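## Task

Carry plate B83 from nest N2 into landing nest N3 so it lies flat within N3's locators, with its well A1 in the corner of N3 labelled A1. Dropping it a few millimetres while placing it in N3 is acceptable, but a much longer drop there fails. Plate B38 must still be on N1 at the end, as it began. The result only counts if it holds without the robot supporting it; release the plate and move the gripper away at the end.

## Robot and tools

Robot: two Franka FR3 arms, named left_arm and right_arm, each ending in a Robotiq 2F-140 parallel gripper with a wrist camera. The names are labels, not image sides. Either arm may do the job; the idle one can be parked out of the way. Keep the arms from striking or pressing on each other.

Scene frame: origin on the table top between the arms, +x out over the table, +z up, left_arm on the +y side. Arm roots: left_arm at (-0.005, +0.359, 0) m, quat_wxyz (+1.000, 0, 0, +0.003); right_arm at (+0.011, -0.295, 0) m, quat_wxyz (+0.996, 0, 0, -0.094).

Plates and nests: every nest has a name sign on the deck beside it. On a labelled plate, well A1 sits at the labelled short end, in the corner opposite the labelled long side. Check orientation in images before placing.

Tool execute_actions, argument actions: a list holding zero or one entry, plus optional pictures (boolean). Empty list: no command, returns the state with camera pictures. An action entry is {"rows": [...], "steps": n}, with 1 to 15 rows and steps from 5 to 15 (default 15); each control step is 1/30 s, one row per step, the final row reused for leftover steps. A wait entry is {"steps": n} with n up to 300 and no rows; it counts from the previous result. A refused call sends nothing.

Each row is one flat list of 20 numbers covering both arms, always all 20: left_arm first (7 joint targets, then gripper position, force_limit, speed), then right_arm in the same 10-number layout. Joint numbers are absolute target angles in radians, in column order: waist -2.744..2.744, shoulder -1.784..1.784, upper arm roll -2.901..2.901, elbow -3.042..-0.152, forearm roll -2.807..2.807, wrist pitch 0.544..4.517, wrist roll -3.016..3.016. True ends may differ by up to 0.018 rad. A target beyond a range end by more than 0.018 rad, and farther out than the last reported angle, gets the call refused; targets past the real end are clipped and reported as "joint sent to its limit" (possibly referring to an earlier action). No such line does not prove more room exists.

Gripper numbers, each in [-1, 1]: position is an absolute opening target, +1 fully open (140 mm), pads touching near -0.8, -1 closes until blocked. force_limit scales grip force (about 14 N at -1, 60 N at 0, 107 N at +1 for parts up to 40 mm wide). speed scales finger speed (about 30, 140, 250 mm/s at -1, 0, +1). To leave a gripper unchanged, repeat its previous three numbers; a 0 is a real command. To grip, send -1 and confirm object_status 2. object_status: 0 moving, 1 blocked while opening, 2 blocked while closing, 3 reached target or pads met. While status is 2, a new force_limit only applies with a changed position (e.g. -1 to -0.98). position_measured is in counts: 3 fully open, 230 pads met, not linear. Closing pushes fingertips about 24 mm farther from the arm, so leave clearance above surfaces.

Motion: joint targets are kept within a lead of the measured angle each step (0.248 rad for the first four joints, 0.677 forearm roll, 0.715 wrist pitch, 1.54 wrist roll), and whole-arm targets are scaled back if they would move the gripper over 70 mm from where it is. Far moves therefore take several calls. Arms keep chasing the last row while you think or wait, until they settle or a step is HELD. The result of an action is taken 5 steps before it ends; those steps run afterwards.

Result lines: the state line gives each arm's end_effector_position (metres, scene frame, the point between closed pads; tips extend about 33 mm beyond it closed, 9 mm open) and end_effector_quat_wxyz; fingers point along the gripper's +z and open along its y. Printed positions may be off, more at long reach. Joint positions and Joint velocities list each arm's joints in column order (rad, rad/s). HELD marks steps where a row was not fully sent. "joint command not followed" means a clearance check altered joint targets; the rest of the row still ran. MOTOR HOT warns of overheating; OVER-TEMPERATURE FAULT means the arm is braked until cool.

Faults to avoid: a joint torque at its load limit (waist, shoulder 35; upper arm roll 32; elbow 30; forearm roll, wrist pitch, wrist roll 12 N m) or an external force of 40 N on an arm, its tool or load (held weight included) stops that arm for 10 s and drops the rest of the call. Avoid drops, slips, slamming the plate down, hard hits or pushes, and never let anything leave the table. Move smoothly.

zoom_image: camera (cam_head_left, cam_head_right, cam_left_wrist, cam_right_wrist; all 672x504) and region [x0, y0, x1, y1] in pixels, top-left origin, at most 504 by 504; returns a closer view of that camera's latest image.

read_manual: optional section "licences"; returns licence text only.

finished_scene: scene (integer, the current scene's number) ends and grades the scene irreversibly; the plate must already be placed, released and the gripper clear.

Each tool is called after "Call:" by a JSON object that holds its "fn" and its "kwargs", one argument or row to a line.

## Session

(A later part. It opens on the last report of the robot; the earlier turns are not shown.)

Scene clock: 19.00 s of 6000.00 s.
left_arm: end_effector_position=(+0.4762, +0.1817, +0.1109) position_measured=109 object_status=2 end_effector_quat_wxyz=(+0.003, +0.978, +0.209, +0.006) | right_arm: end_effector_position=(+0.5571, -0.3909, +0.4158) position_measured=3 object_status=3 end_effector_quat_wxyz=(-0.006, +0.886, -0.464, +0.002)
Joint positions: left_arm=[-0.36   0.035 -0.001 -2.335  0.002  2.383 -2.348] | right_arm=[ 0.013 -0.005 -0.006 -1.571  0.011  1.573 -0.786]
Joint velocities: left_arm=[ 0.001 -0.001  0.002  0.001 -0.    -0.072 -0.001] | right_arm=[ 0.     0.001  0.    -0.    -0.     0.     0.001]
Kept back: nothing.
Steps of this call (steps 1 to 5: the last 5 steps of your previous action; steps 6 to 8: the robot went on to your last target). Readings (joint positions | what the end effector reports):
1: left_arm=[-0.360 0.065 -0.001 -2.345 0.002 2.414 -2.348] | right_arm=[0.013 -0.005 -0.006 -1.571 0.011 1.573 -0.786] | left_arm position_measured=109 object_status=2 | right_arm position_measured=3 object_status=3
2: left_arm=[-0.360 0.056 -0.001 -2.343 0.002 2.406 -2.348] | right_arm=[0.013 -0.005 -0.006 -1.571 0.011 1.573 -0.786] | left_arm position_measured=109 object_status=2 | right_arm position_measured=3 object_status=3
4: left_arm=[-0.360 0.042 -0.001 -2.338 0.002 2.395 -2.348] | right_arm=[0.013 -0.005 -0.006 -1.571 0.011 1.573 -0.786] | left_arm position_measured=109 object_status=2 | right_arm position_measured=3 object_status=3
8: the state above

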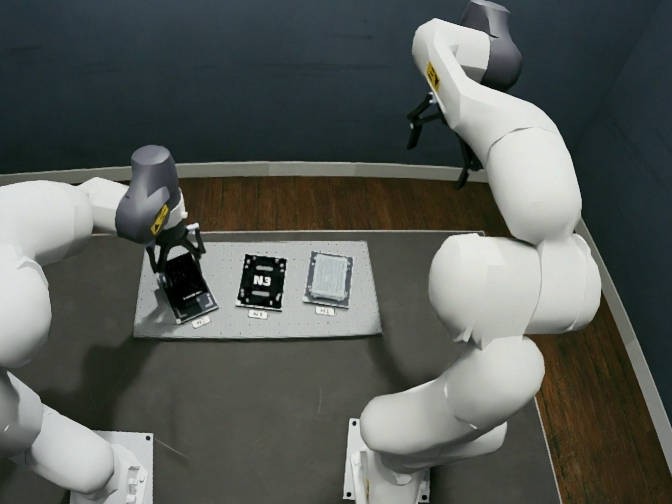

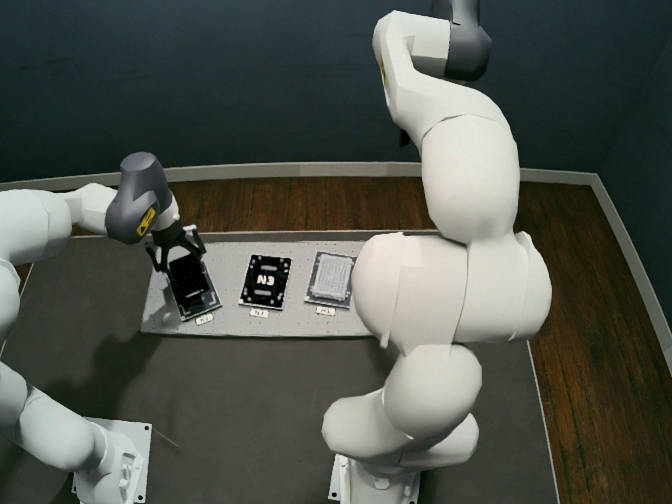

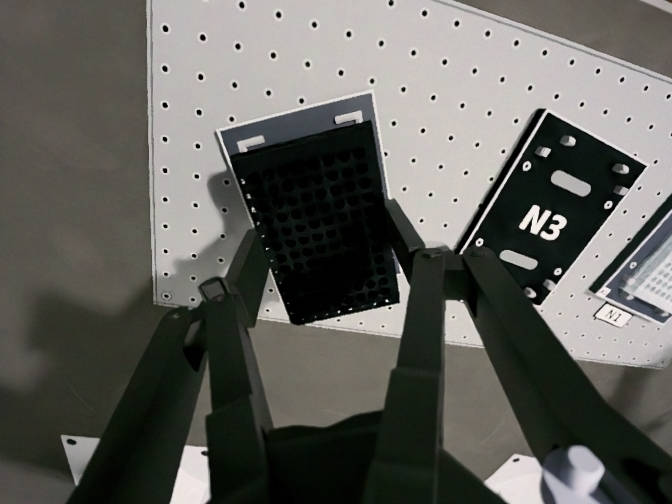

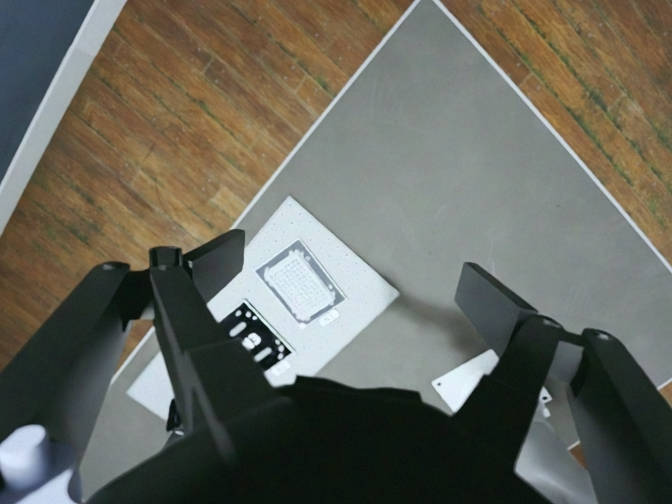

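Call:
{"fn": "execute_actions", "kwargs": {
  "actions": [
    {"rows": [
[-0.3682,0.0445,0,-2.3179,0,2.3622,-2.3393,-1,-0.3,-0.8, 0.013,-0.005,-0.006,-1.571,0.011,1.573,-0.786,1,0,0],
[-0.3866,0.0649,0,-2.2839,0,2.3486,-2.3239,-1,-0.3,-0.8, 0.013,-0.005,-0.006,-1.571,0.011,1.573,-0.786,1,0,0],
[-0.4111,0.0921,0,-2.2386,0,2.3305,-2.3034,-1,-0.3,-0.8, 0.013,-0.005,-0.006,-1.571,0.011,1.573,-0.786,1,0,0],
[-0.4418,0.1261,0,-2.1819,0,2.3079,-2.2777,-1,-0.3,-0.8, 0.013,-0.005,-0.006,-1.571,0.011,1.573,-0.786,1,0,0],
[-0.4755,0.1635,0,-2.1196,0,2.2830,-2.2495,-1,-0.3,-0.8, 0.013,-0.005,-0.006,-1.571,0.011,1.573,-0.786,1,0,0],
[-0.5123,0.2044,0,-2.0516,0,2.2558,-2.2188,-1,-0.3,-0.8, 0.013,-0.005,-0.006,-1.571,0.011,1.573,-0.786,1,0,0],
[-0.5490,0.2452,0,-1.9835,0,2.2286,-2.1880,-1,-0.3,-0.8, 0.013,-0.005,-0.006,-1.571,0.011,1.573,-0.786,1,0,0],
[-0.5827,0.2826,0,-1.9212,0,2.2037,-2.1598,-1,-0.3,-0.8, 0.013,-0.005,-0.006,-1.571,0.011,1.573,-0.786,1,0,0],
[-0.6134,0.3166,0,-1.8645,0,2.1811,-2.1341,-1,-0.3,-0.8, 0.013,-0.005,-0.006,-1.571,0.011,1.573,-0.786,1,0,0],
[-0.6379,0.3438,0,-1.8192,0,2.1630,-2.1136,-1,-0.3,-0.8, 0.013,-0.005,-0.006,-1.571,0.011,1.573,-0.786,1,0,0],
[-0.6563,0.3642,0,-1.7852,0,2.1494,-2.0982,-1,-0.3,-0.8, 0.013,-0.005,-0.006,-1.571,0.011,1.573,-0.786,1,0,0],
[-0.6655,0.3744,0,-1.7682,0,2.1426,-2.0905,-1,-0.3,-0.8, 0.013,-0.005,-0.006,-1.571,0.011,1.573,-0.786,1,0,0]
], "steps": 15}
  ]
}}

Call:
{"fn": "execute_actions", "kwargs": {
  "actions": [
    {"steps": 20}
  ],
  "pictures": true
}}

Scene clock: 21.73 s of 6000.00 s.
left_arm: end_effector_position=(+0.5262, +0.0466, +0.1368) position_measured=109 object_status=2 end_effector_quat_wxyz=(+0.011, +0.996, +0.083, +0.019) | right_arm: end_effector_position=(+0.5571, -0.3909, +0.4158) position_measured=3 object_status=3 end_effector_quat_wxyz=(-0.006, +0.886, -0.464, +0.002)
Joint positions: left_arm=[-0.548  0.252  0.008 -1.971  0.002  2.267 -2.272] | right_arm=[ 0.013 -0.005 -0.006 -1.571  0.011  1.573 -0.786]
Joint velocities: left_arm=[-0.806  0.878 -0.067  1.474  0.    -0.4    0.392] | right_arm=[ 0.     0.001 -0.001  0.     0.    -0.001  0.   ]
Steps of this call (steps 1 to 30: the robot went on to your last target; steps 31 to 72: nothing new was sent; steps 73 to 82: the first 10 steps of this action). Readings (joint positions | what the end effector reports):
73: left_arm=[-0.361 0.037 -0.000 -2.332 0.002 2.370 -2.348] | right_arm=[0.013 -0.005 -0.006 -1.571 0.011 1.573 -0.786] | left_arm position_measured=109 object_status=2 | right_arm position_measured=3 object_status=3
74: left_arm=[-0.366 0.044 0.002 -2.321 0.002 2.366 -2.346] | right_arm=[0.013 -0.005 -0.006 -1.571 0.011 1.573 -0.786] | left_arm position_measured=109 object_status=2 | right_arm position_measured=3 object_status=3
76: left_arm=[-0.391 0.077 0.007 -2.266 0.002 2.350 -2.337] | right_arm=[0.013 -0.005 -0.006 -1.571 0.011 1.573 -0.786] | left_arm position_measured=109 object_status=2 | right_arm position_measured=3 object_status=3
80: left_arm=[-0.491 0.192 0.010 -2.073 0.002 2.298 -2.298] | right_arm=[0.013 -0.005 -0.006 -1.571 0.011 1.573 -0.786] | left_arm position_measured=109 object_status=2 | right_arm position_measured=3 object_status=3
82: the state above

Scene clock: 22.40 s of 6000.00 s.
left_arm: end_effector_position=(+0.5081, -0.0384, +0.1402) position_measured=109 object_status=2 end_effector_quat_wxyz=(+0.001, +0.998, -0.058, +0.002) | right_arm: end_effector_position=(+0.5571, -0.3909, +0.4158) position_measured=3 object_status=3 end_effector_quat_wxyz=(-0.006, +0.886, -0.464, +0.002)
Joint positions: left_arm=[-0.666  0.373 -0.001 -1.771  0.002  2.148 -2.116] | right_arm=[ 0.013 -0.005 -0.006 -1.571  0.011  1.573 -0.786]
Joint velocities: left_arm=[ 0.001 -0.001  0.     0.002  0.    -0.015  0.066] | right_arm=[-0.    -0.001  0.     0.    -0.     0.001  0.   ]
Kept back: nothing.
Steps of this call (steps 1 to 5: the last 5 steps of your previous action; steps 6 to 20: the robot went on to your last target). Readings (joint positions | what the end effector reports):
1: left_arm=[-0.576 0.282 0.007 -1.919 0.002 2.250 -2.257] | right_arm=[0.013 -0.005 -0.006 -1.571 0.011 1.573 -0.786] | left_arm position_measured=109 object_status=2 | right_arm position_measured=3 object_status=3
2: left_arm=[-0.604 0.312 0.006 -1.870 0.002 2.233 -2.241] | right_arm=[0.013 -0.005 -0.006 -1.571 0.011 1.573 -0.786] | left_arm position_measured=109 object_status=2 | right_arm position_measured=3 object_status=3
4: left_arm=[-0.645 0.348 -0.004 -1.811 0.002 2.207 -2.212] | right_arm=[0.013 -0.005 -0.006 -1.571 0.011 1.573 -0.786] | left_arm position_measured=109 object_status=2 | right_arm position_measured=3 object_status=3
8: left_arm=[-0.671 0.370 -0.011 -1.778 0.002 2.174 -2.171] | right_arm=[0.013 -0.005 -0.006 -1.571 0.011 1.573 -0.786] | left_arm position_measured=109 object_status=2 | right_arm position_measured=3 object_status=3
20: the state above

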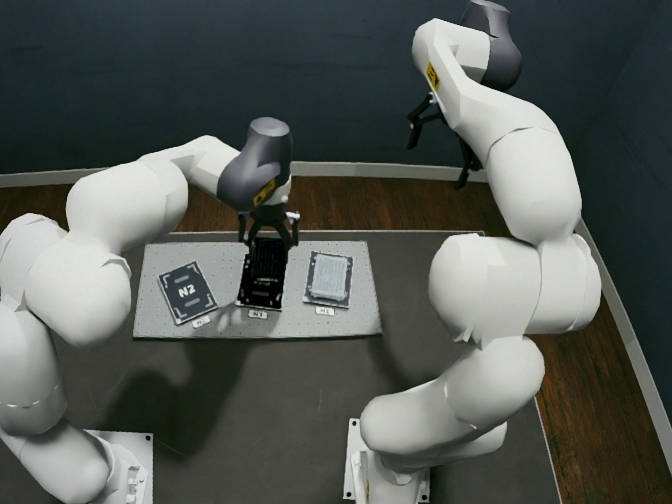

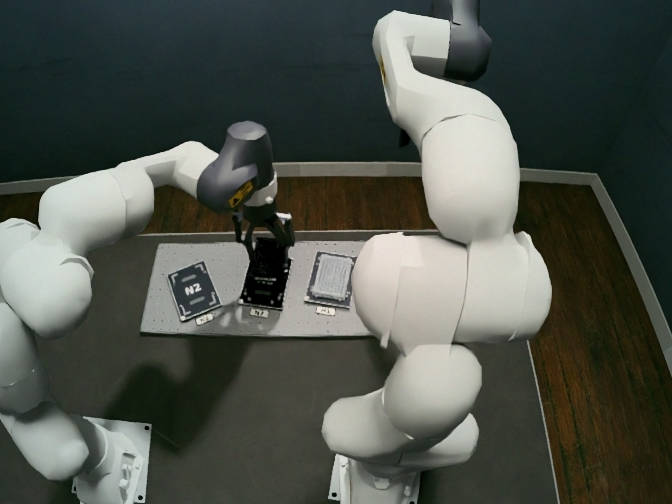

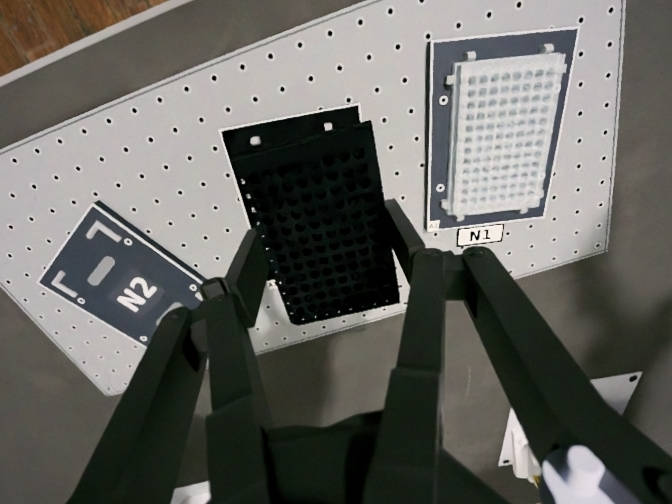

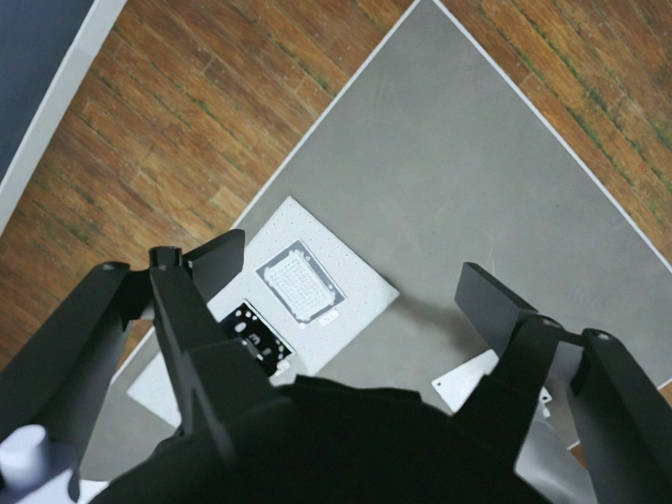

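Call:
{"fn": "execute_actions", "kwargs": {
  "actions": []
}}

Call:
{"fn": "zoom_image", "kwargs": {
  "camera": "cam_left_wrist",
  "region": [200, 70, 420, 270]
}}

Call:
{"fn": "zoom_image", "kwargs": {
  "camera": "cam_head_left",
  "region": [215, 210, 315, 330]
}}

Scene clock: 22.77 s of 6000.00 s.
left_arm: end_effector_position=(+0.5075, -0.0380, +0.1400) position_measured=109 object_status=2 end_effector_quat_wxyz=(+0.000, +0.998, -0.065, +0.001) | right_arm: end_effector_position=(+0.5571, -0.3909, +0.4158) position_measured=3 object_status=3 end_effector_quat_wxyz=(-0.006, +0.886, -0.464, +0.002)
Joint positions: left_arm=[-0.666  0.373 -0.001 -1.77   0.002  2.146 -2.102] | right_arm=[ 0.013 -0.005 -0.006 -1.571  0.011  1.573 -0.786]
Joint velocities: left_arm=[ 0.001 -0.001  0.001 -0.     0.001 -0.002  0.019] | right_arm=[ 0.001 -0.001 -0.001 -0.001  0.001 -0.001 -0.   ]
Kept back: nothing.
Steps of this call (steps 1 to 11: the robot went on to your last target). Readings (joint positions | what the end effector reports):
1: left_arm=[-0.666 0.373 -0.001 -1.771 0.002 2.148 -2.114] | right_arm=[0.013 -0.005 -0.006 -1.571 0.011 1.573 -0.786] | left_arm position_measured=109 object_status=2 | right_arm position_measured=3 object_status=3
2: left_arm=[-0.666 0.373 -0.001 -1.771 0.002 2.147 -2.112] | right_arm=[0.013 -0.005 -0.006 -1.571 0.011 1.573 -0.786] | left_arm position_measured=109 object_status=2 | right_arm position_measured=3 object_status=3
4: left_arm=[-0.666 0.373 -0.001 -1.771 0.002 2.147 -2.109] | right_arm=[0.013 -0.005 -0.006 -1.571 0.011 1.573 -0.786] | left_arm position_measured=109 object_status=2 | right_arm position_measured=3 object_status=3
8: left_arm=[-0.666 0.373 -0.001 -1.770 0.002 2.146 -2.105] | right_arm=[0.013 -0.005 -0.006 -1.571 0.011 1.573 -0.786] | left_arm position_measured=109 object_status=2 | right_arm position_measured=3 object_status=3
11: the state above

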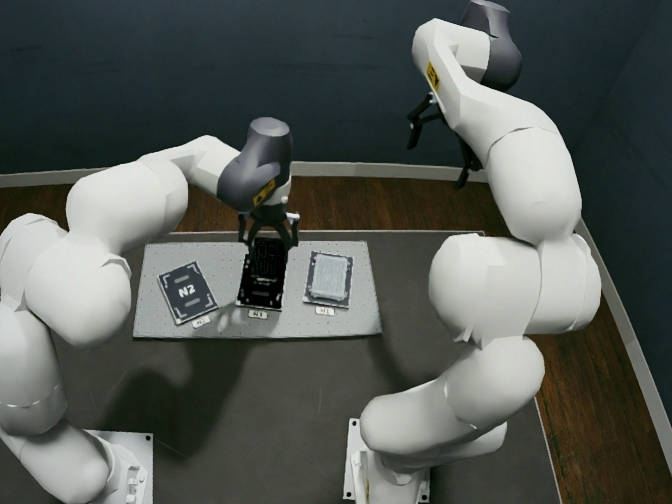

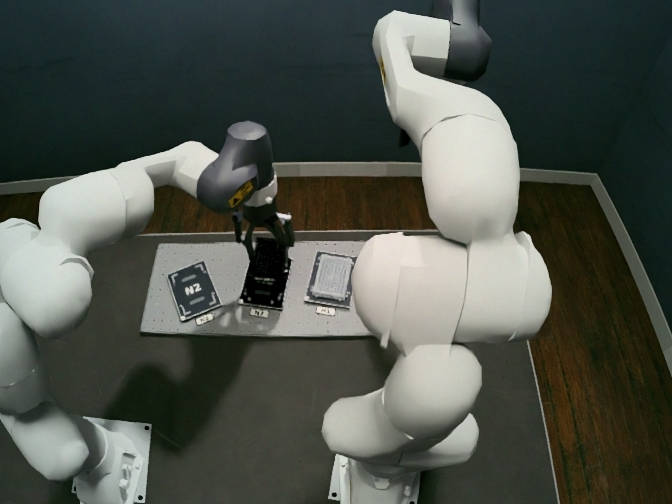

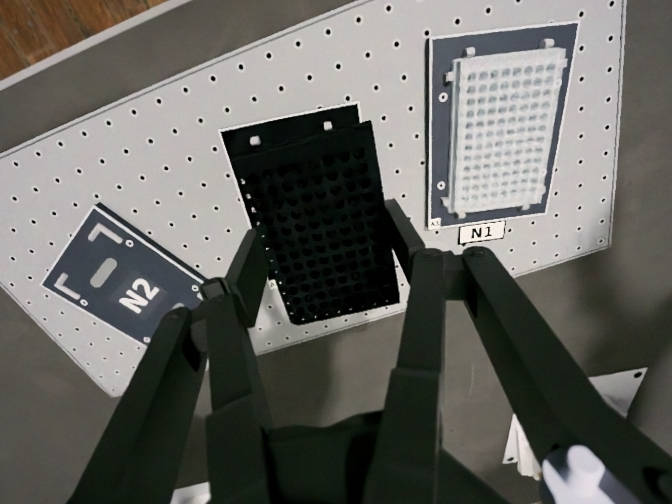

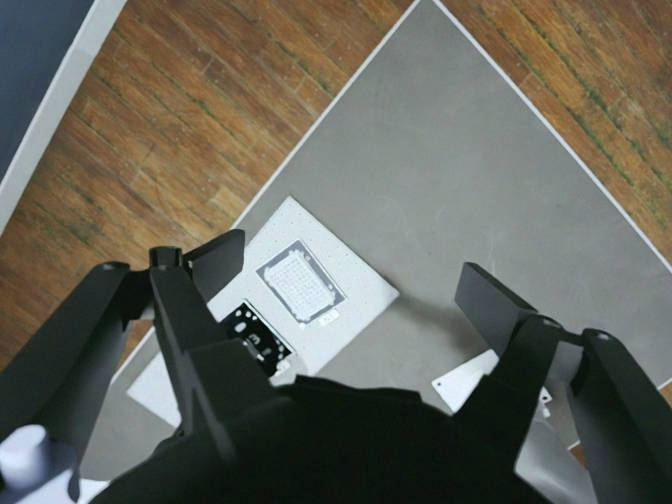

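Region (200, 70, 420, 270) of cam_left_wrist's 672x504 image, scaled by 2.291, with more detail than that image has; it fills the top 458 rows of this view, and the rest is white.

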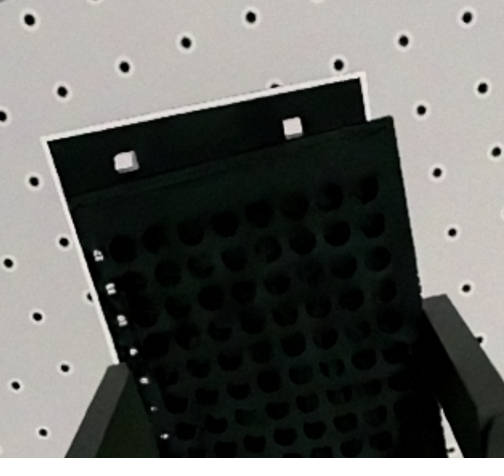

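Region (215, 210, 315, 330) of cam_head_left's 672x504 image, scaled by 4.200, with more detail than that image has.

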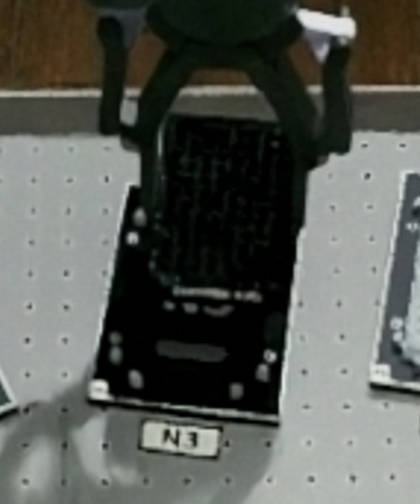

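Call:
{"fn": "execute_actions", "kwargs": {
  "actions": [
    {"rows": [
[-0.6643,0.3814,0,-1.7766,0,2.175,-2.080,-1,-0.3,-0.8, 0.013,-0.005,-0.006,-1.571,0.011,1.573,-0.786,1,0,0],
[-0.6632,0.3883,0,-1.7849,0,2.195,-2.070,-1,-0.3,-0.8, 0.013,-0.005,-0.006,-1.571,0.011,1.573,-0.786,1,0,0],
[-0.6620,0.3953,0,-1.7933,0,2.212,-2.060,-1,-0.3,-0.8, 0.013,-0.005,-0.006,-1.571,0.011,1.573,-0.786,1,0,0],
[-0.6608,0.4023,0,-1.8017,0,2.228,-2.058,-1,-0.3,-0.8, 0.013,-0.005,-0.006,-1.571,0.011,1.573,-0.786,1,0,0],
[-0.6597,0.4092,0,-1.8100,0,2.243,-2.058,-1,-0.3,-0.8, 0.013,-0.005,-0.006,-1.571,0.011,1.573,-0.786,1,0,0],
[-0.6585,0.4162,0,-1.8184,0,2.257,-2.058,-1,-0.3,-0.8, 0.013,-0.005,-0.006,-1.571,0.011,1.573,-0.786,1,0,0],
[-0.6573,0.4231,0,-1.8267,0,2.270,-2.058,-1,-0.3,-0.8, 0.013,-0.005,-0.006,-1.571,0.011,1.573,-0.786,1,0,0],
[-0.6562,0.4301,0,-1.8351,0,2.278,-2.058,-1,-0.3,-0.8, 0.013,-0.005,-0.006,-1.571,0.011,1.573,-0.786,1,0,0],
[-0.6562,0.4301,0,-1.8351,0,2.278,-2.060,-1,-0.3,-0.8, 0.013,-0.005,-0.006,-1.571,0.011,1.573,-0.786,1,0,0],
[-0.6562,0.4301,0,-1.8351,0,2.273,-2.061,-1,-0.3,-0.8, 0.013,-0.005,-0.006,-1.571,0.011,1.573,-0.786,1,0,0],
[-0.6562,0.4301,0,-1.8351,0,2.268,-2.061,-1,-0.3,-0.8, 0.013,-0.005,-0.006,-1.571,0.011,1.573,-0.786,1,0,0]
], "steps": 15}
  ]
}}

Call:
{"fn": "execute_actions", "kwargs": {
  "actions": [
    {"steps": 15}
  ],
  "pictures": true
}}

Scene clock: 24.20 s of 6000.00 s.
left_arm: end_effector_position=(+0.5034, -0.0288, +0.0893) position_measured=109 object_status=2 end_effector_quat_wxyz=(-0.004, +0.997, -0.074, -0.005) | right_arm: end_effector_position=(+0.5571, -0.3909, +0.4158) position_measured=3 object_status=3 end_effector_quat_wxyz=(-0.006, +0.886, -0.464, +0.002)
Joint positions: left_arm=[-0.658  0.425 -0.001 -1.827  0.002  2.239 -2.077] | right_arm=[ 0.013 -0.005 -0.006 -1.571  0.011  1.573 -0.786]
Joint velocities: left_arm=[ 0.021  0.172 -0.002 -0.159  0.     0.162  0.035] | right_arm=[ 0.    -0.    -0.001 -0.001 -0.    -0.001  0.001]
Steps of this call (steps 1 to 15: the robot went on to your last target; steps 16 to 33: nothing new was sent; steps 34 to 43: the first 10 steps of this action). Readings (joint positions | what the end effector reports):
34: left_arm=[-0.666 0.374 -0.001 -1.771 0.002 2.150 -2.096] | right_arm=[0.013 -0.005 -0.006 -1.571 0.011 1.573 -0.786] | left_arm position_measured=109 object_status=2 | right_arm position_measured=3 object_status=3
35: left_arm=[-0.666 0.375 -0.001 -1.773 0.002 2.157 -2.094] | right_arm=[0.013 -0.005 -0.006 -1.571 0.011 1.573 -0.786] | left_arm position_measured=109 object_status=2 | right_arm position_measured=3 object_status=3
37: left_arm=[-0.665 0.383 -0.001 -1.782 0.002 2.177 -2.088] | right_arm=[0.013 -0.005 -0.006 -1.571 0.011 1.573 -0.786] | left_arm position_measured=109 object_status=2 | right_arm position_measured=3 object_status=3
41: left_arm=[-0.660 0.411 -0.001 -1.814 0.002 2.224 -2.079] | right_arm=[0.013 -0.005 -0.006 -1.571 0.011 1.573 -0.786] | left_arm position_measured=109 object_status=2 | right_arm position_measured=3 object_status=3
43: the state above

Scene clock: 24.70 s of 6000.00 s.
left_arm: end_effector_position=(+0.5053, -0.0294, +0.0833) position_measured=109 object_status=2 end_effector_quat_wxyz=(-0.002, +0.997, -0.077, -0.002) | right_arm: end_effector_position=(+0.5571, -0.3909, +0.4158) position_measured=3 object_status=3 end_effector_quat_wxyz=(-0.006, +0.886, -0.464, +0.002)
Joint positions: left_arm=[-0.657  0.432 -0.001 -1.836  0.002  2.263 -2.069] | right_arm=[ 0.013 -0.005 -0.006 -1.571  0.011  1.573 -0.786]
Joint velocities: left_arm=[ 0.001  0.    -0.001  0.    -0.     0.008  0.003] | right_arm=[-0.001  0.001 -0.001  0.001 -0.001  0.001  0.001]
Kept back: nothing.
Steps of this call (steps 1 to 5: the last 5 steps of your previous action; steps 6 to 15: the robot went on to your last target). Readings (joint positions | what the end effector reports):
1: left_arm=[-0.658 0.430 -0.001 -1.832 0.002 2.243 -2.076] | right_arm=[0.013 -0.005 -0.006 -1.571 0.011 1.573 -0.786] | left_arm position_measured=109 object_status=2 | right_arm position_measured=3 object_status=3
2: left_arm=[-0.658 0.432 -0.001 -1.834 0.002 2.246 -2.075] | right_arm=[0.013 -0.005 -0.006 -1.571 0.011 1.573 -0.786] | left_arm position_measured=109 object_status=2 | right_arm position_measured=3 object_status=3
4: left_arm=[-0.657 0.434 -0.001 -1.836 0.002 2.251 -2.073] | right_arm=[0.013 -0.005 -0.006 -1.571 0.011 1.573 -0.786] | left_arm position_measured=109 object_status=2 | right_arm position_measured=3 object_status=3
8: left_arm=[-0.657 0.432 -0.001 -1.836 0.002 2.259 -2.071] | right_arm=[0.013 -0.005 -0.006 -1.571 0.011 1.573 -0.786] | left_arm position_measured=109 object_status=2 | right_arm position_measured=3 object_status=3
15: the state above

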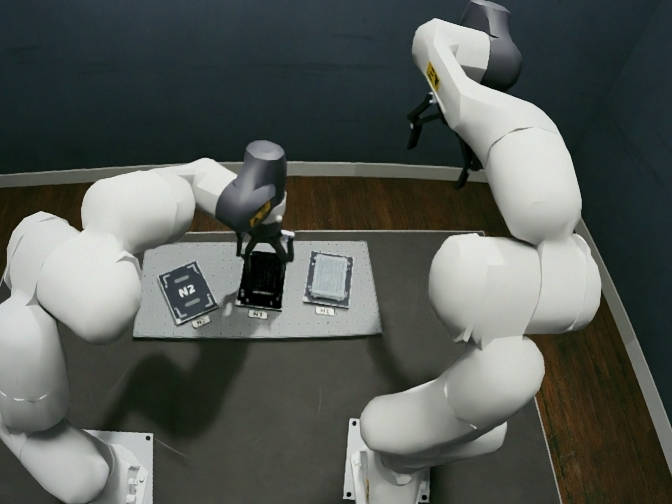

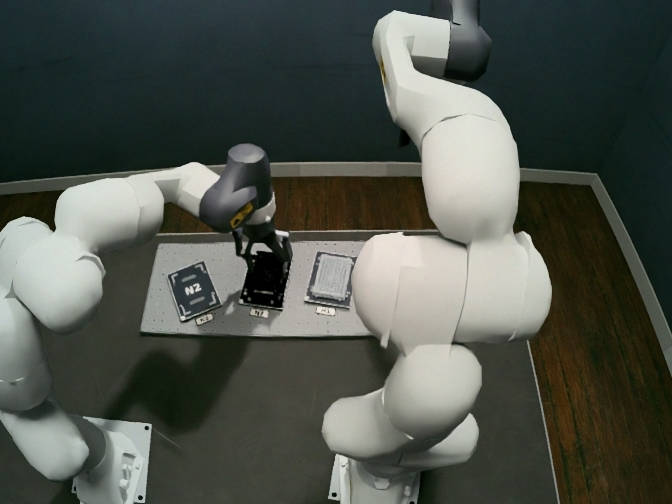

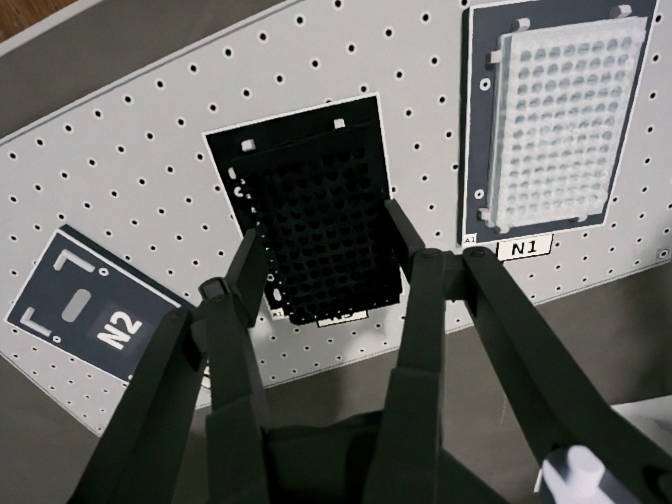

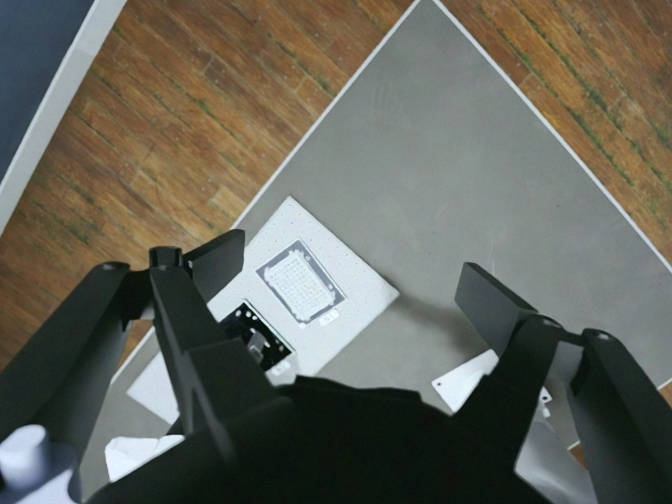

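Call:
{"fn": "zoom_image", "kwargs": {
  "camera": "cam_left_wrist",
  "region": [190, 70, 420, 330]
}}

Call:
{"fn": "zoom_image", "kwargs": {
  "camera": "cam_head_left",
  "region": [225, 235, 305, 325]
}}

Region (190, 70, 420, 330) of cam_left_wrist's 672x504 image, scaled by 1.938, with more detail than that image has; it fills the left 446 columns of this view, and the rest is white.

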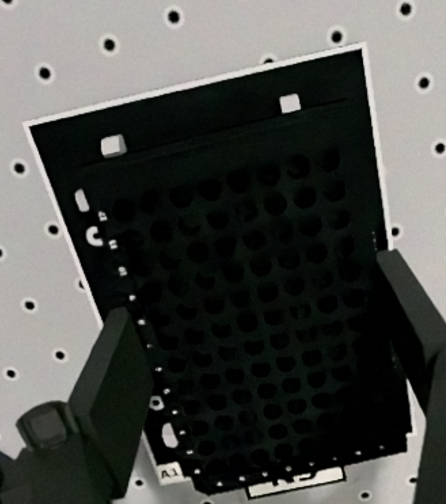

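Region (225, 235, 305, 325) of cam_head_left's 672x504 image, scaled by 5.600, with more detail than that image has.

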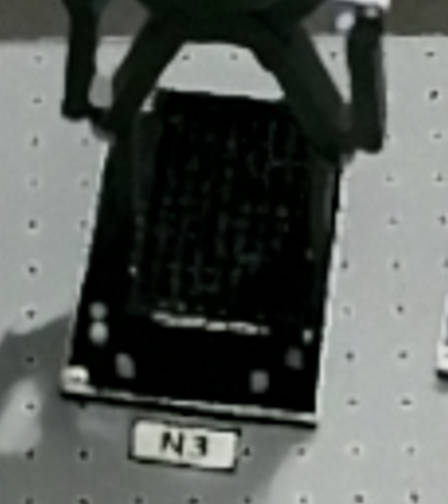

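Call:
{"fn": "execute_actions", "kwargs": {
  "actions": [
    {"rows": [
[-0.6540,0.4305,0,-1.8410,0,2.280,-2.058,-1,-0.3,-0.8, 0.013,-0.005,-0.006,-1.571,0.011,1.573,-0.786,1,0,0],
[-0.6520,0.4312,0,-1.8460,0,2.288,-2.057,-1,-0.3,-0.8, 0.013,-0.005,-0.006,-1.571,0.011,1.573,-0.786,1,0,0],
[-0.6512,0.4320,0,-1.8505,0,2.294,-2.057,-1,-0.3,-0.8, 0.013,-0.005,-0.006,-1.571,0.011,1.573,-0.786,1,0,0],
[-0.6510,0.4329,0,-1.8545,0,2.292,-2.057,-1,-0.3,-0.8, 0.013,-0.005,-0.006,-1.571,0.011,1.573,-0.786,1,0,0]
], "steps": 15}
  ]
}}

Call:
{"fn": "execute_actions", "kwargs": {
  "actions": [
    {"steps": 8}
  ],
  "pictures": true
}}

Call:
{"fn": "zoom_image", "kwargs": {
  "camera": "cam_left_wrist",
  "region": [190, 70, 420, 330]
}}

Scene clock: 26.27 s of 6000.00 s.
left_arm: end_effector_position=(+0.5058, -0.0256, +0.0774) position_measured=109 object_status=2 end_effector_quat_wxyz=(-0.001, +0.997, -0.077, -0.000) | right_arm: end_effector_position=(+0.5571, -0.3909, +0.4158) position_measured=3 object_status=3 end_effector_quat_wxyz=(-0.006, +0.886, -0.464, +0.002)
Joint positions: left_arm=[-0.652  0.433 -0.001 -1.853  0.002  2.285 -2.064] | right_arm=[ 0.013 -0.005 -0.006 -1.571  0.011  1.573 -0.786]
Joint velocities: left_arm=[-0.     0.001  0.001 -0.003  0.     0.024  0.006] | right_arm=[0.    0.001 0.    0.    0.001 0.    0.   ]
Steps of this call (steps 1 to 15: the robot went on to your last target; steps 16 to 37: nothing new was sent; steps 38 to 47: the first 10 steps of this action). Readings (joint positions | what the end effector reports):
38: left_arm=[-0.657 0.432 -0.001 -1.837 0.002 2.267 -2.067] | right_arm=[0.013 -0.005 -0.006 -1.571 0.011 1.573 -0.786] | left_arm position_measured=109 object_status=2 | right_arm position_measured=3 object_status=3
39: left_arm=[-0.657 0.432 -0.001 -1.838 0.002 2.270 -2.066] | right_arm=[0.013 -0.005 -0.006 -1.571 0.011 1.573 -0.786] | left_arm position_measured=109 object_status=2 | right_arm position_measured=3 object_status=3
41: left_arm=[-0.655 0.432 -0.001 -1.844 0.002 2.277 -2.066] | right_arm=[0.013 -0.005 -0.006 -1.571 0.011 1.573 -0.786] | left_arm position_measured=109 object_status=2 | right_arm position_measured=3 object_status=3
45: left_arm=[-0.652 0.433 -0.001 -1.852 0.002 2.283 -2.065] | right_arm=[0.013 -0.005 -0.006 -1.571 0.011 1.573 -0.786] | left_arm position_measured=109 object_status=2 | right_arm position_measured=3 object_status=3
47: the state above

Scene clock: 26.53 s of 6000.00 s.
left_arm: end_effector_position=(+0.5066, -0.0262, +0.0776) position_measured=109 object_status=2 end_effector_quat_wxyz=(+0.000, +0.997, -0.077, +0.001) | right_arm: end_effector_position=(+0.5571, -0.3909, +0.4158) position_measured=3 object_status=3 end_effector_quat_wxyz=(-0.006, +0.886, -0.464, +0.002)
Joint positions: left_arm=[-0.652  0.433 -0.001 -1.853  0.002  2.288 -2.063] | right_arm=[ 0.013 -0.005 -0.006 -1.571  0.011  1.573 -0.786]
Joint velocities: left_arm=[-0.001  0.     0.001 -0.002  0.     0.005  0.001] | right_arm=[ 0.     0.    -0.     0.001 -0.     0.001  0.   ]
Kept back: nothing.
Steps of this call (steps 1 to 5: the last 5 steps of your previous action; steps 6 to 8: the robot went on to your last target). Readings (joint positions | what the end effector reports):
1: left_arm=[-0.652 0.433 -0.001 -1.853 0.002 2.285 -2.064] | right_arm=[0.013 -0.005 -0.006 -1.571 0.011 1.573 -0.786] | left_arm position_measured=109 object_status=2 | right_arm position_measured=3 object_status=3
2: left_arm=[-0.652 0.433 -0.001 -1.853 0.002 2.286 -2.064] | right_arm=[0.013 -0.005 -0.006 -1.571 0.011 1.573 -0.786] | left_arm position_measured=109 object_status=2 | right_arm position_measured=3 object_status=3
4: left_arm=[-0.652 0.433 -0.001 -1.853 0.002 2.287 -2.064] | right_arm=[0.013 -0.005 -0.006 -1.571 0.011 1.573 -0.786] | left_arm position_measured=109 object_status=2 | right_arm position_measured=3 object_status=3
8: the state above

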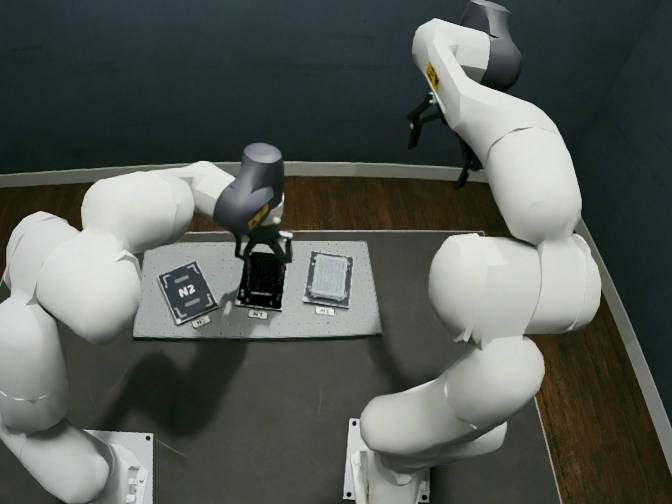

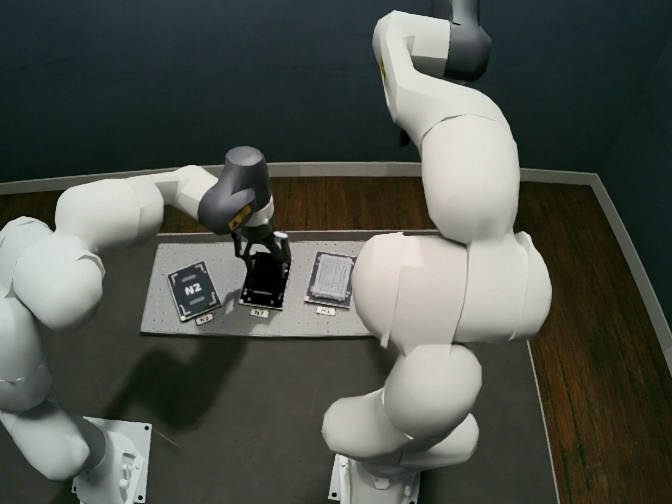

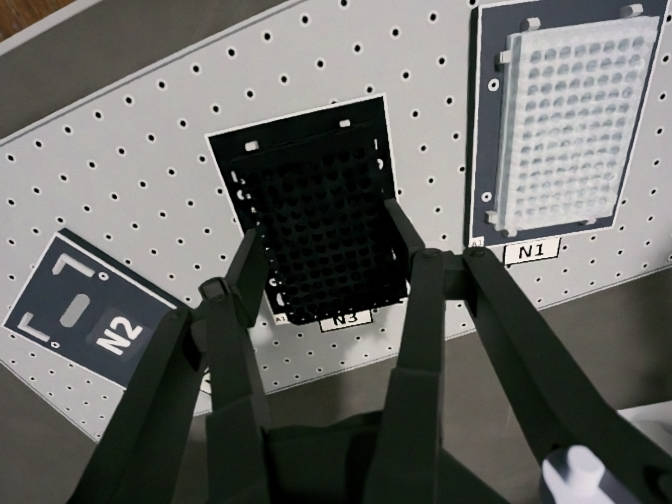

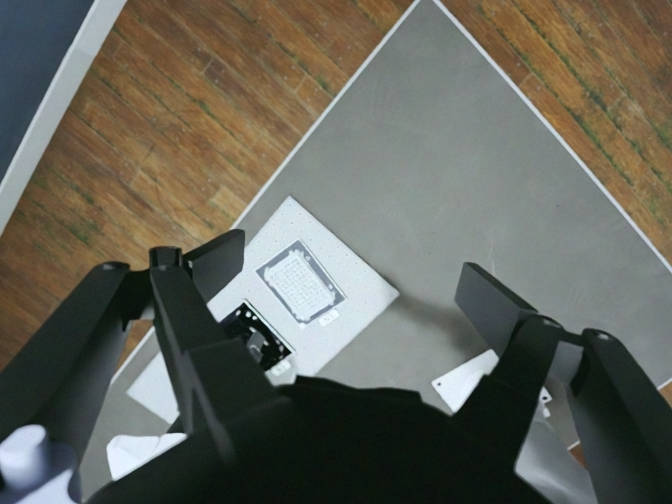

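Region (190, 70, 420, 330) of cam_left_wrist's 672x504 image, scaled by 1.938, with more detail than that image has; it fills the left 446 columns of this view, and the rest is white.

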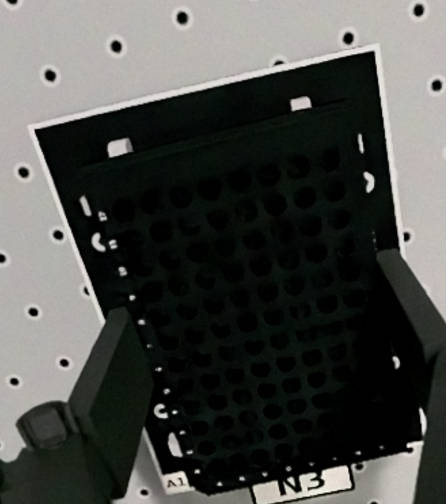

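Call:
{"fn": "zoom_image", "kwargs": {
  "camera": "cam_head_left",
  "region": [225, 245, 305, 325]
}}

Call:
{"fn": "zoom_image", "kwargs": {
  "camera": "cam_left_wrist",
  "region": [200, 85, 410, 200]
}}

Call:
{"fn": "zoom_image", "kwargs": {
  "camera": "cam_left_wrist",
  "region": [250, 240, 430, 345]
}}

Region (225, 245, 305, 325) of cam_head_left's 672x504 image, scaled by 6.300, with more detail than that image has.

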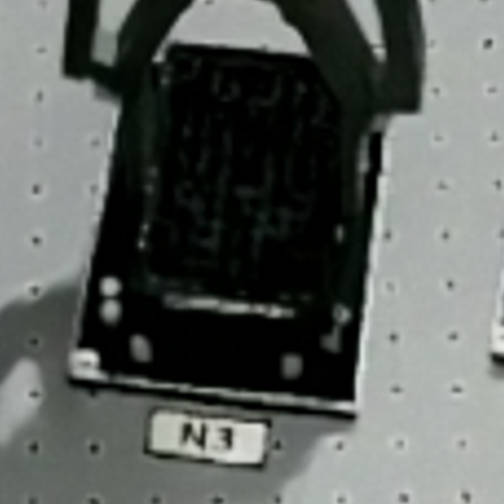

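Region (200, 85, 410, 200) of cam_left_wrist's 672x504 image, scaled by 2.400, with more detail than that image has; it fills the top 276 rows of this view, and the rest is white.

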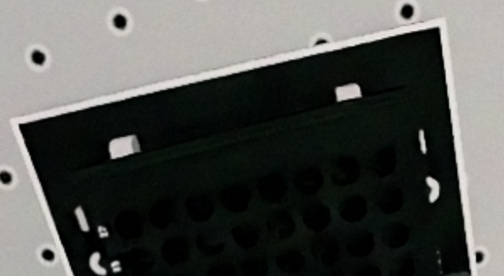

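Region (250, 240, 430, 345) of cam_left_wrist's 672x504 image, scaled by 2.800, with more detail than that image has; it fills the top 294 rows of this view, and the rest is white.

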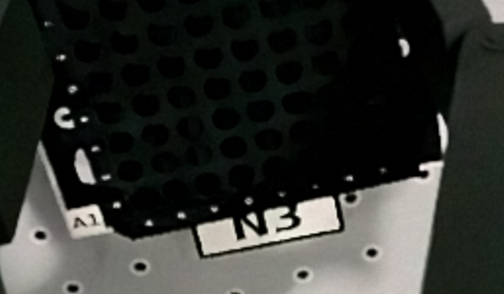

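Call:
{"fn": "execute_actions", "kwargs": {
  "actions": [
    {"rows": [
[-0.6530,0.4333,0,-1.8600,0,2.303,-2.060,-1,-0.3,-0.8, 0.013,-0.005,-0.006,-1.571,0.011,1.573,-0.786,1,0,0],
[-0.6540,0.4336,0,-1.8650,0,2.312,-2.060,-1,-0.3,-0.8, 0.013,-0.005,-0.006,-1.571,0.011,1.573,-0.786,1,0,0],
[-0.6545,0.4340,0,-1.8690,0,2.316,-2.060,-1,-0.3,-0.8, 0.013,-0.005,-0.006,-1.571,0.011,1.573,-0.786,1,0,0],
[-0.6545,0.4340,0,-1.8720,0,2.314,-2.060,-1,-0.3,-0.8, 0.013,-0.005,-0.006,-1.571,0.011,1.573,-0.786,1,0,0],
[-0.6545,0.4340,0,-1.8720,0,2.311,-2.060,-1,-0.3,-0.8, 0.013,-0.005,-0.006,-1.571,0.011,1.573,-0.786,1,0,0]
], "steps": 15}
  ]
}}

Call:
{"fn": "execute_actions", "kwargs": {
  "actions": [
    {"steps": 8}
  ],
  "pictures": true
}}

Call:
{"fn": "zoom_image", "kwargs": {
  "camera": "cam_left_wrist",
  "region": [190, 70, 420, 330]
}}

Scene clock: 28.50 s of 6000.00 s.
left_arm: end_effector_position=(+0.5033, -0.0244, +0.0709) position_measured=109 object_status=2 end_effector_quat_wxyz=(-0.000, +0.997, -0.078, +0.001) | right_arm: end_effector_position=(+0.5571, -0.3909, +0.4158) position_measured=3 object_status=3 end_effector_quat_wxyz=(-0.006, +0.886, -0.464, +0.002)
Joint positions: left_arm=[-0.653  0.434 -0.001 -1.87   0.002  2.305 -2.063] | right_arm=[ 0.013 -0.005 -0.006 -1.571  0.011  1.573 -0.786]
Joint velocities: left_arm=[ 0.    -0.    -0.001 -0.002 -0.     0.016  0.001] | right_arm=[ 0.001  0.002 -0.    -0.001 -0.001 -0.    -0.   ]
Steps of this call (steps 1 to 15: the robot went on to your last target; steps 16 to 49: nothing new was sent; steps 50 to 59: the first 10 steps of this action). Readings (joint positions | what the end effector reports):
50: left_arm=[-0.652 0.433 -0.001 -1.854 0.002 2.291 -2.063] | right_arm=[0.013 -0.005 -0.006 -1.571 0.011 1.573 -0.786] | left_arm position_measured=109 object_status=2 | right_arm position_measured=3 object_status=3
51: left_arm=[-0.652 0.433 -0.001 -1.856 0.002 2.294 -2.063] | right_arm=[0.013 -0.005 -0.006 -1.571 0.011 1.573 -0.786] | left_arm position_measured=109 object_status=2 | right_arm position_measured=3 object_status=3
53: left_arm=[-0.653 0.433 -0.001 -1.863 0.002 2.300 -2.063] | right_arm=[0.013 -0.005 -0.006 -1.571 0.011 1.573 -0.786] | left_arm position_measured=109 object_status=2 | right_arm position_measured=3 object_status=3
57: left_arm=[-0.653 0.434 -0.001 -1.870 0.002 2.304 -2.063] | right_arm=[0.013 -0.005 -0.006 -1.571 0.011 1.573 -0.786] | left_arm position_measured=109 object_status=2 | right_arm position_measured=3 object_status=3
59: the state above

Scene clock: 28.77 s of 6000.00 s.
left_arm: end_effector_position=(+0.5038, -0.0248, +0.0711) position_measured=109 object_status=2 end_effector_quat_wxyz=(+0.000, +0.997, -0.078, +0.002) | right_arm: end_effector_position=(+0.5571, -0.3909, +0.4158) position_measured=3 object_status=3 end_effector_quat_wxyz=(-0.006, +0.886, -0.464, +0.002)
Joint positions: left_arm=[-0.653  0.434 -0.001 -1.87   0.002  2.307 -2.063] | right_arm=[ 0.013 -0.005 -0.006 -1.571  0.011  1.573 -0.786]
Joint velocities: left_arm=[-0.001 -0.001  0.001 -0.    -0.001  0.003 -0.   ] | right_arm=[-0.    -0.001  0.001 -0.001 -0.     0.    -0.   ]
Kept back: nothing.
Steps of this call (steps 1 to 5: the last 5 steps of your previous action; steps 6 to 8: the robot went on to your last target). Readings (joint positions | what the end effector reports):
1: left_arm=[-0.653 0.434 -0.001 -1.870 0.002 2.305 -2.063] | right_arm=[0.013 -0.005 -0.006 -1.571 0.011 1.573 -0.786] | left_arm position_measured=109 object_status=2 | right_arm position_measured=3 object_status=3
2: left_arm=[-0.653 0.434 -0.001 -1.870 0.002 2.306 -2.063] | right_arm=[0.013 -0.005 -0.006 -1.571 0.011 1.573 -0.786] | left_arm position_measured=109 object_status=2 | right_arm position_measured=3 object_status=3
4: left_arm=[-0.653 0.434 -0.001 -1.870 0.002 2.306 -2.063] | right_arm=[0.013 -0.005 -0.006 -1.571 0.011 1.573 -0.786] | left_arm position_measured=109 object_status=2 | right_arm position_measured=3 object_status=3
8: the state above

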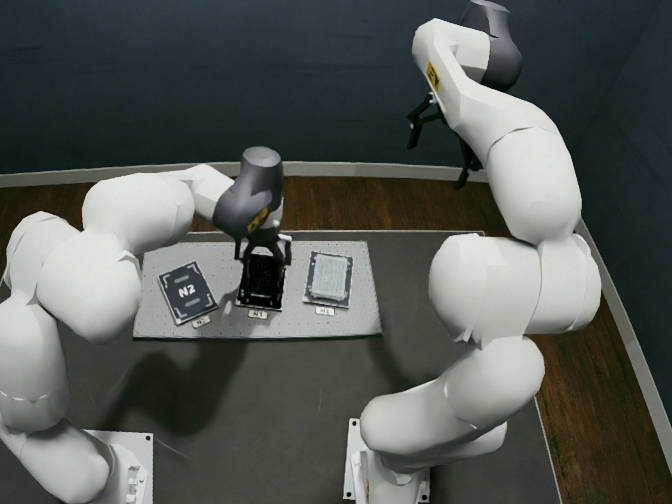

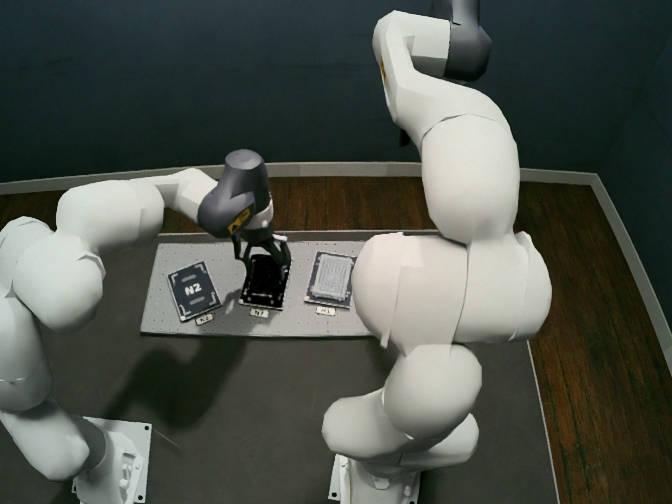

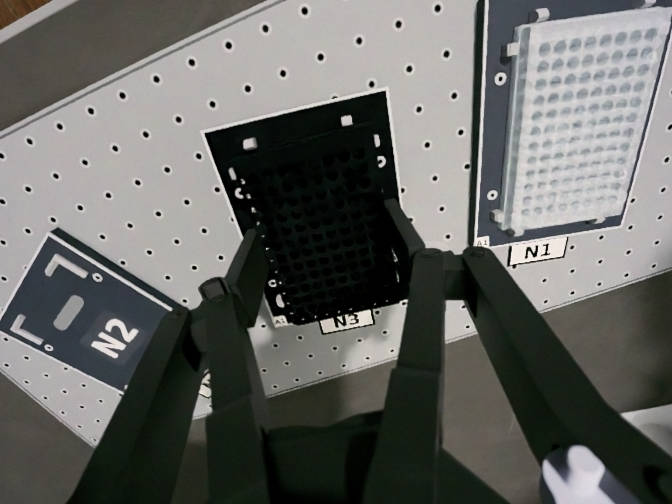

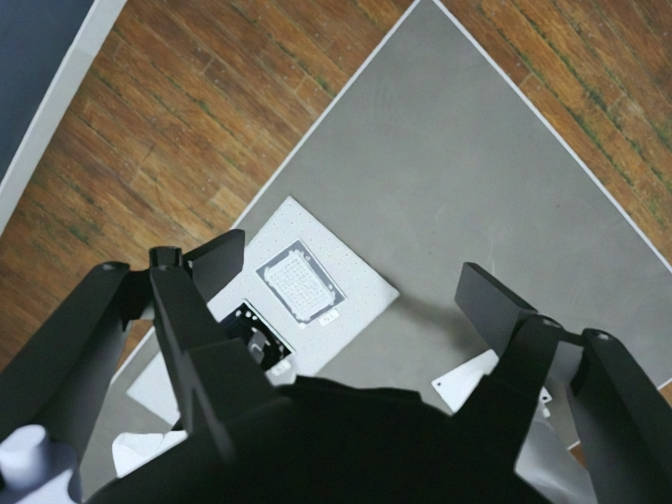

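Region (190, 70, 420, 330) of cam_left_wrist's 672x504 image, scaled by 1.938, with more detail than that image has; it fills the left 446 columns of this view, and the rest is white.

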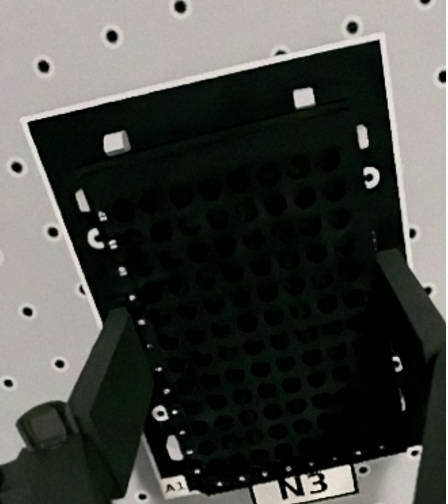

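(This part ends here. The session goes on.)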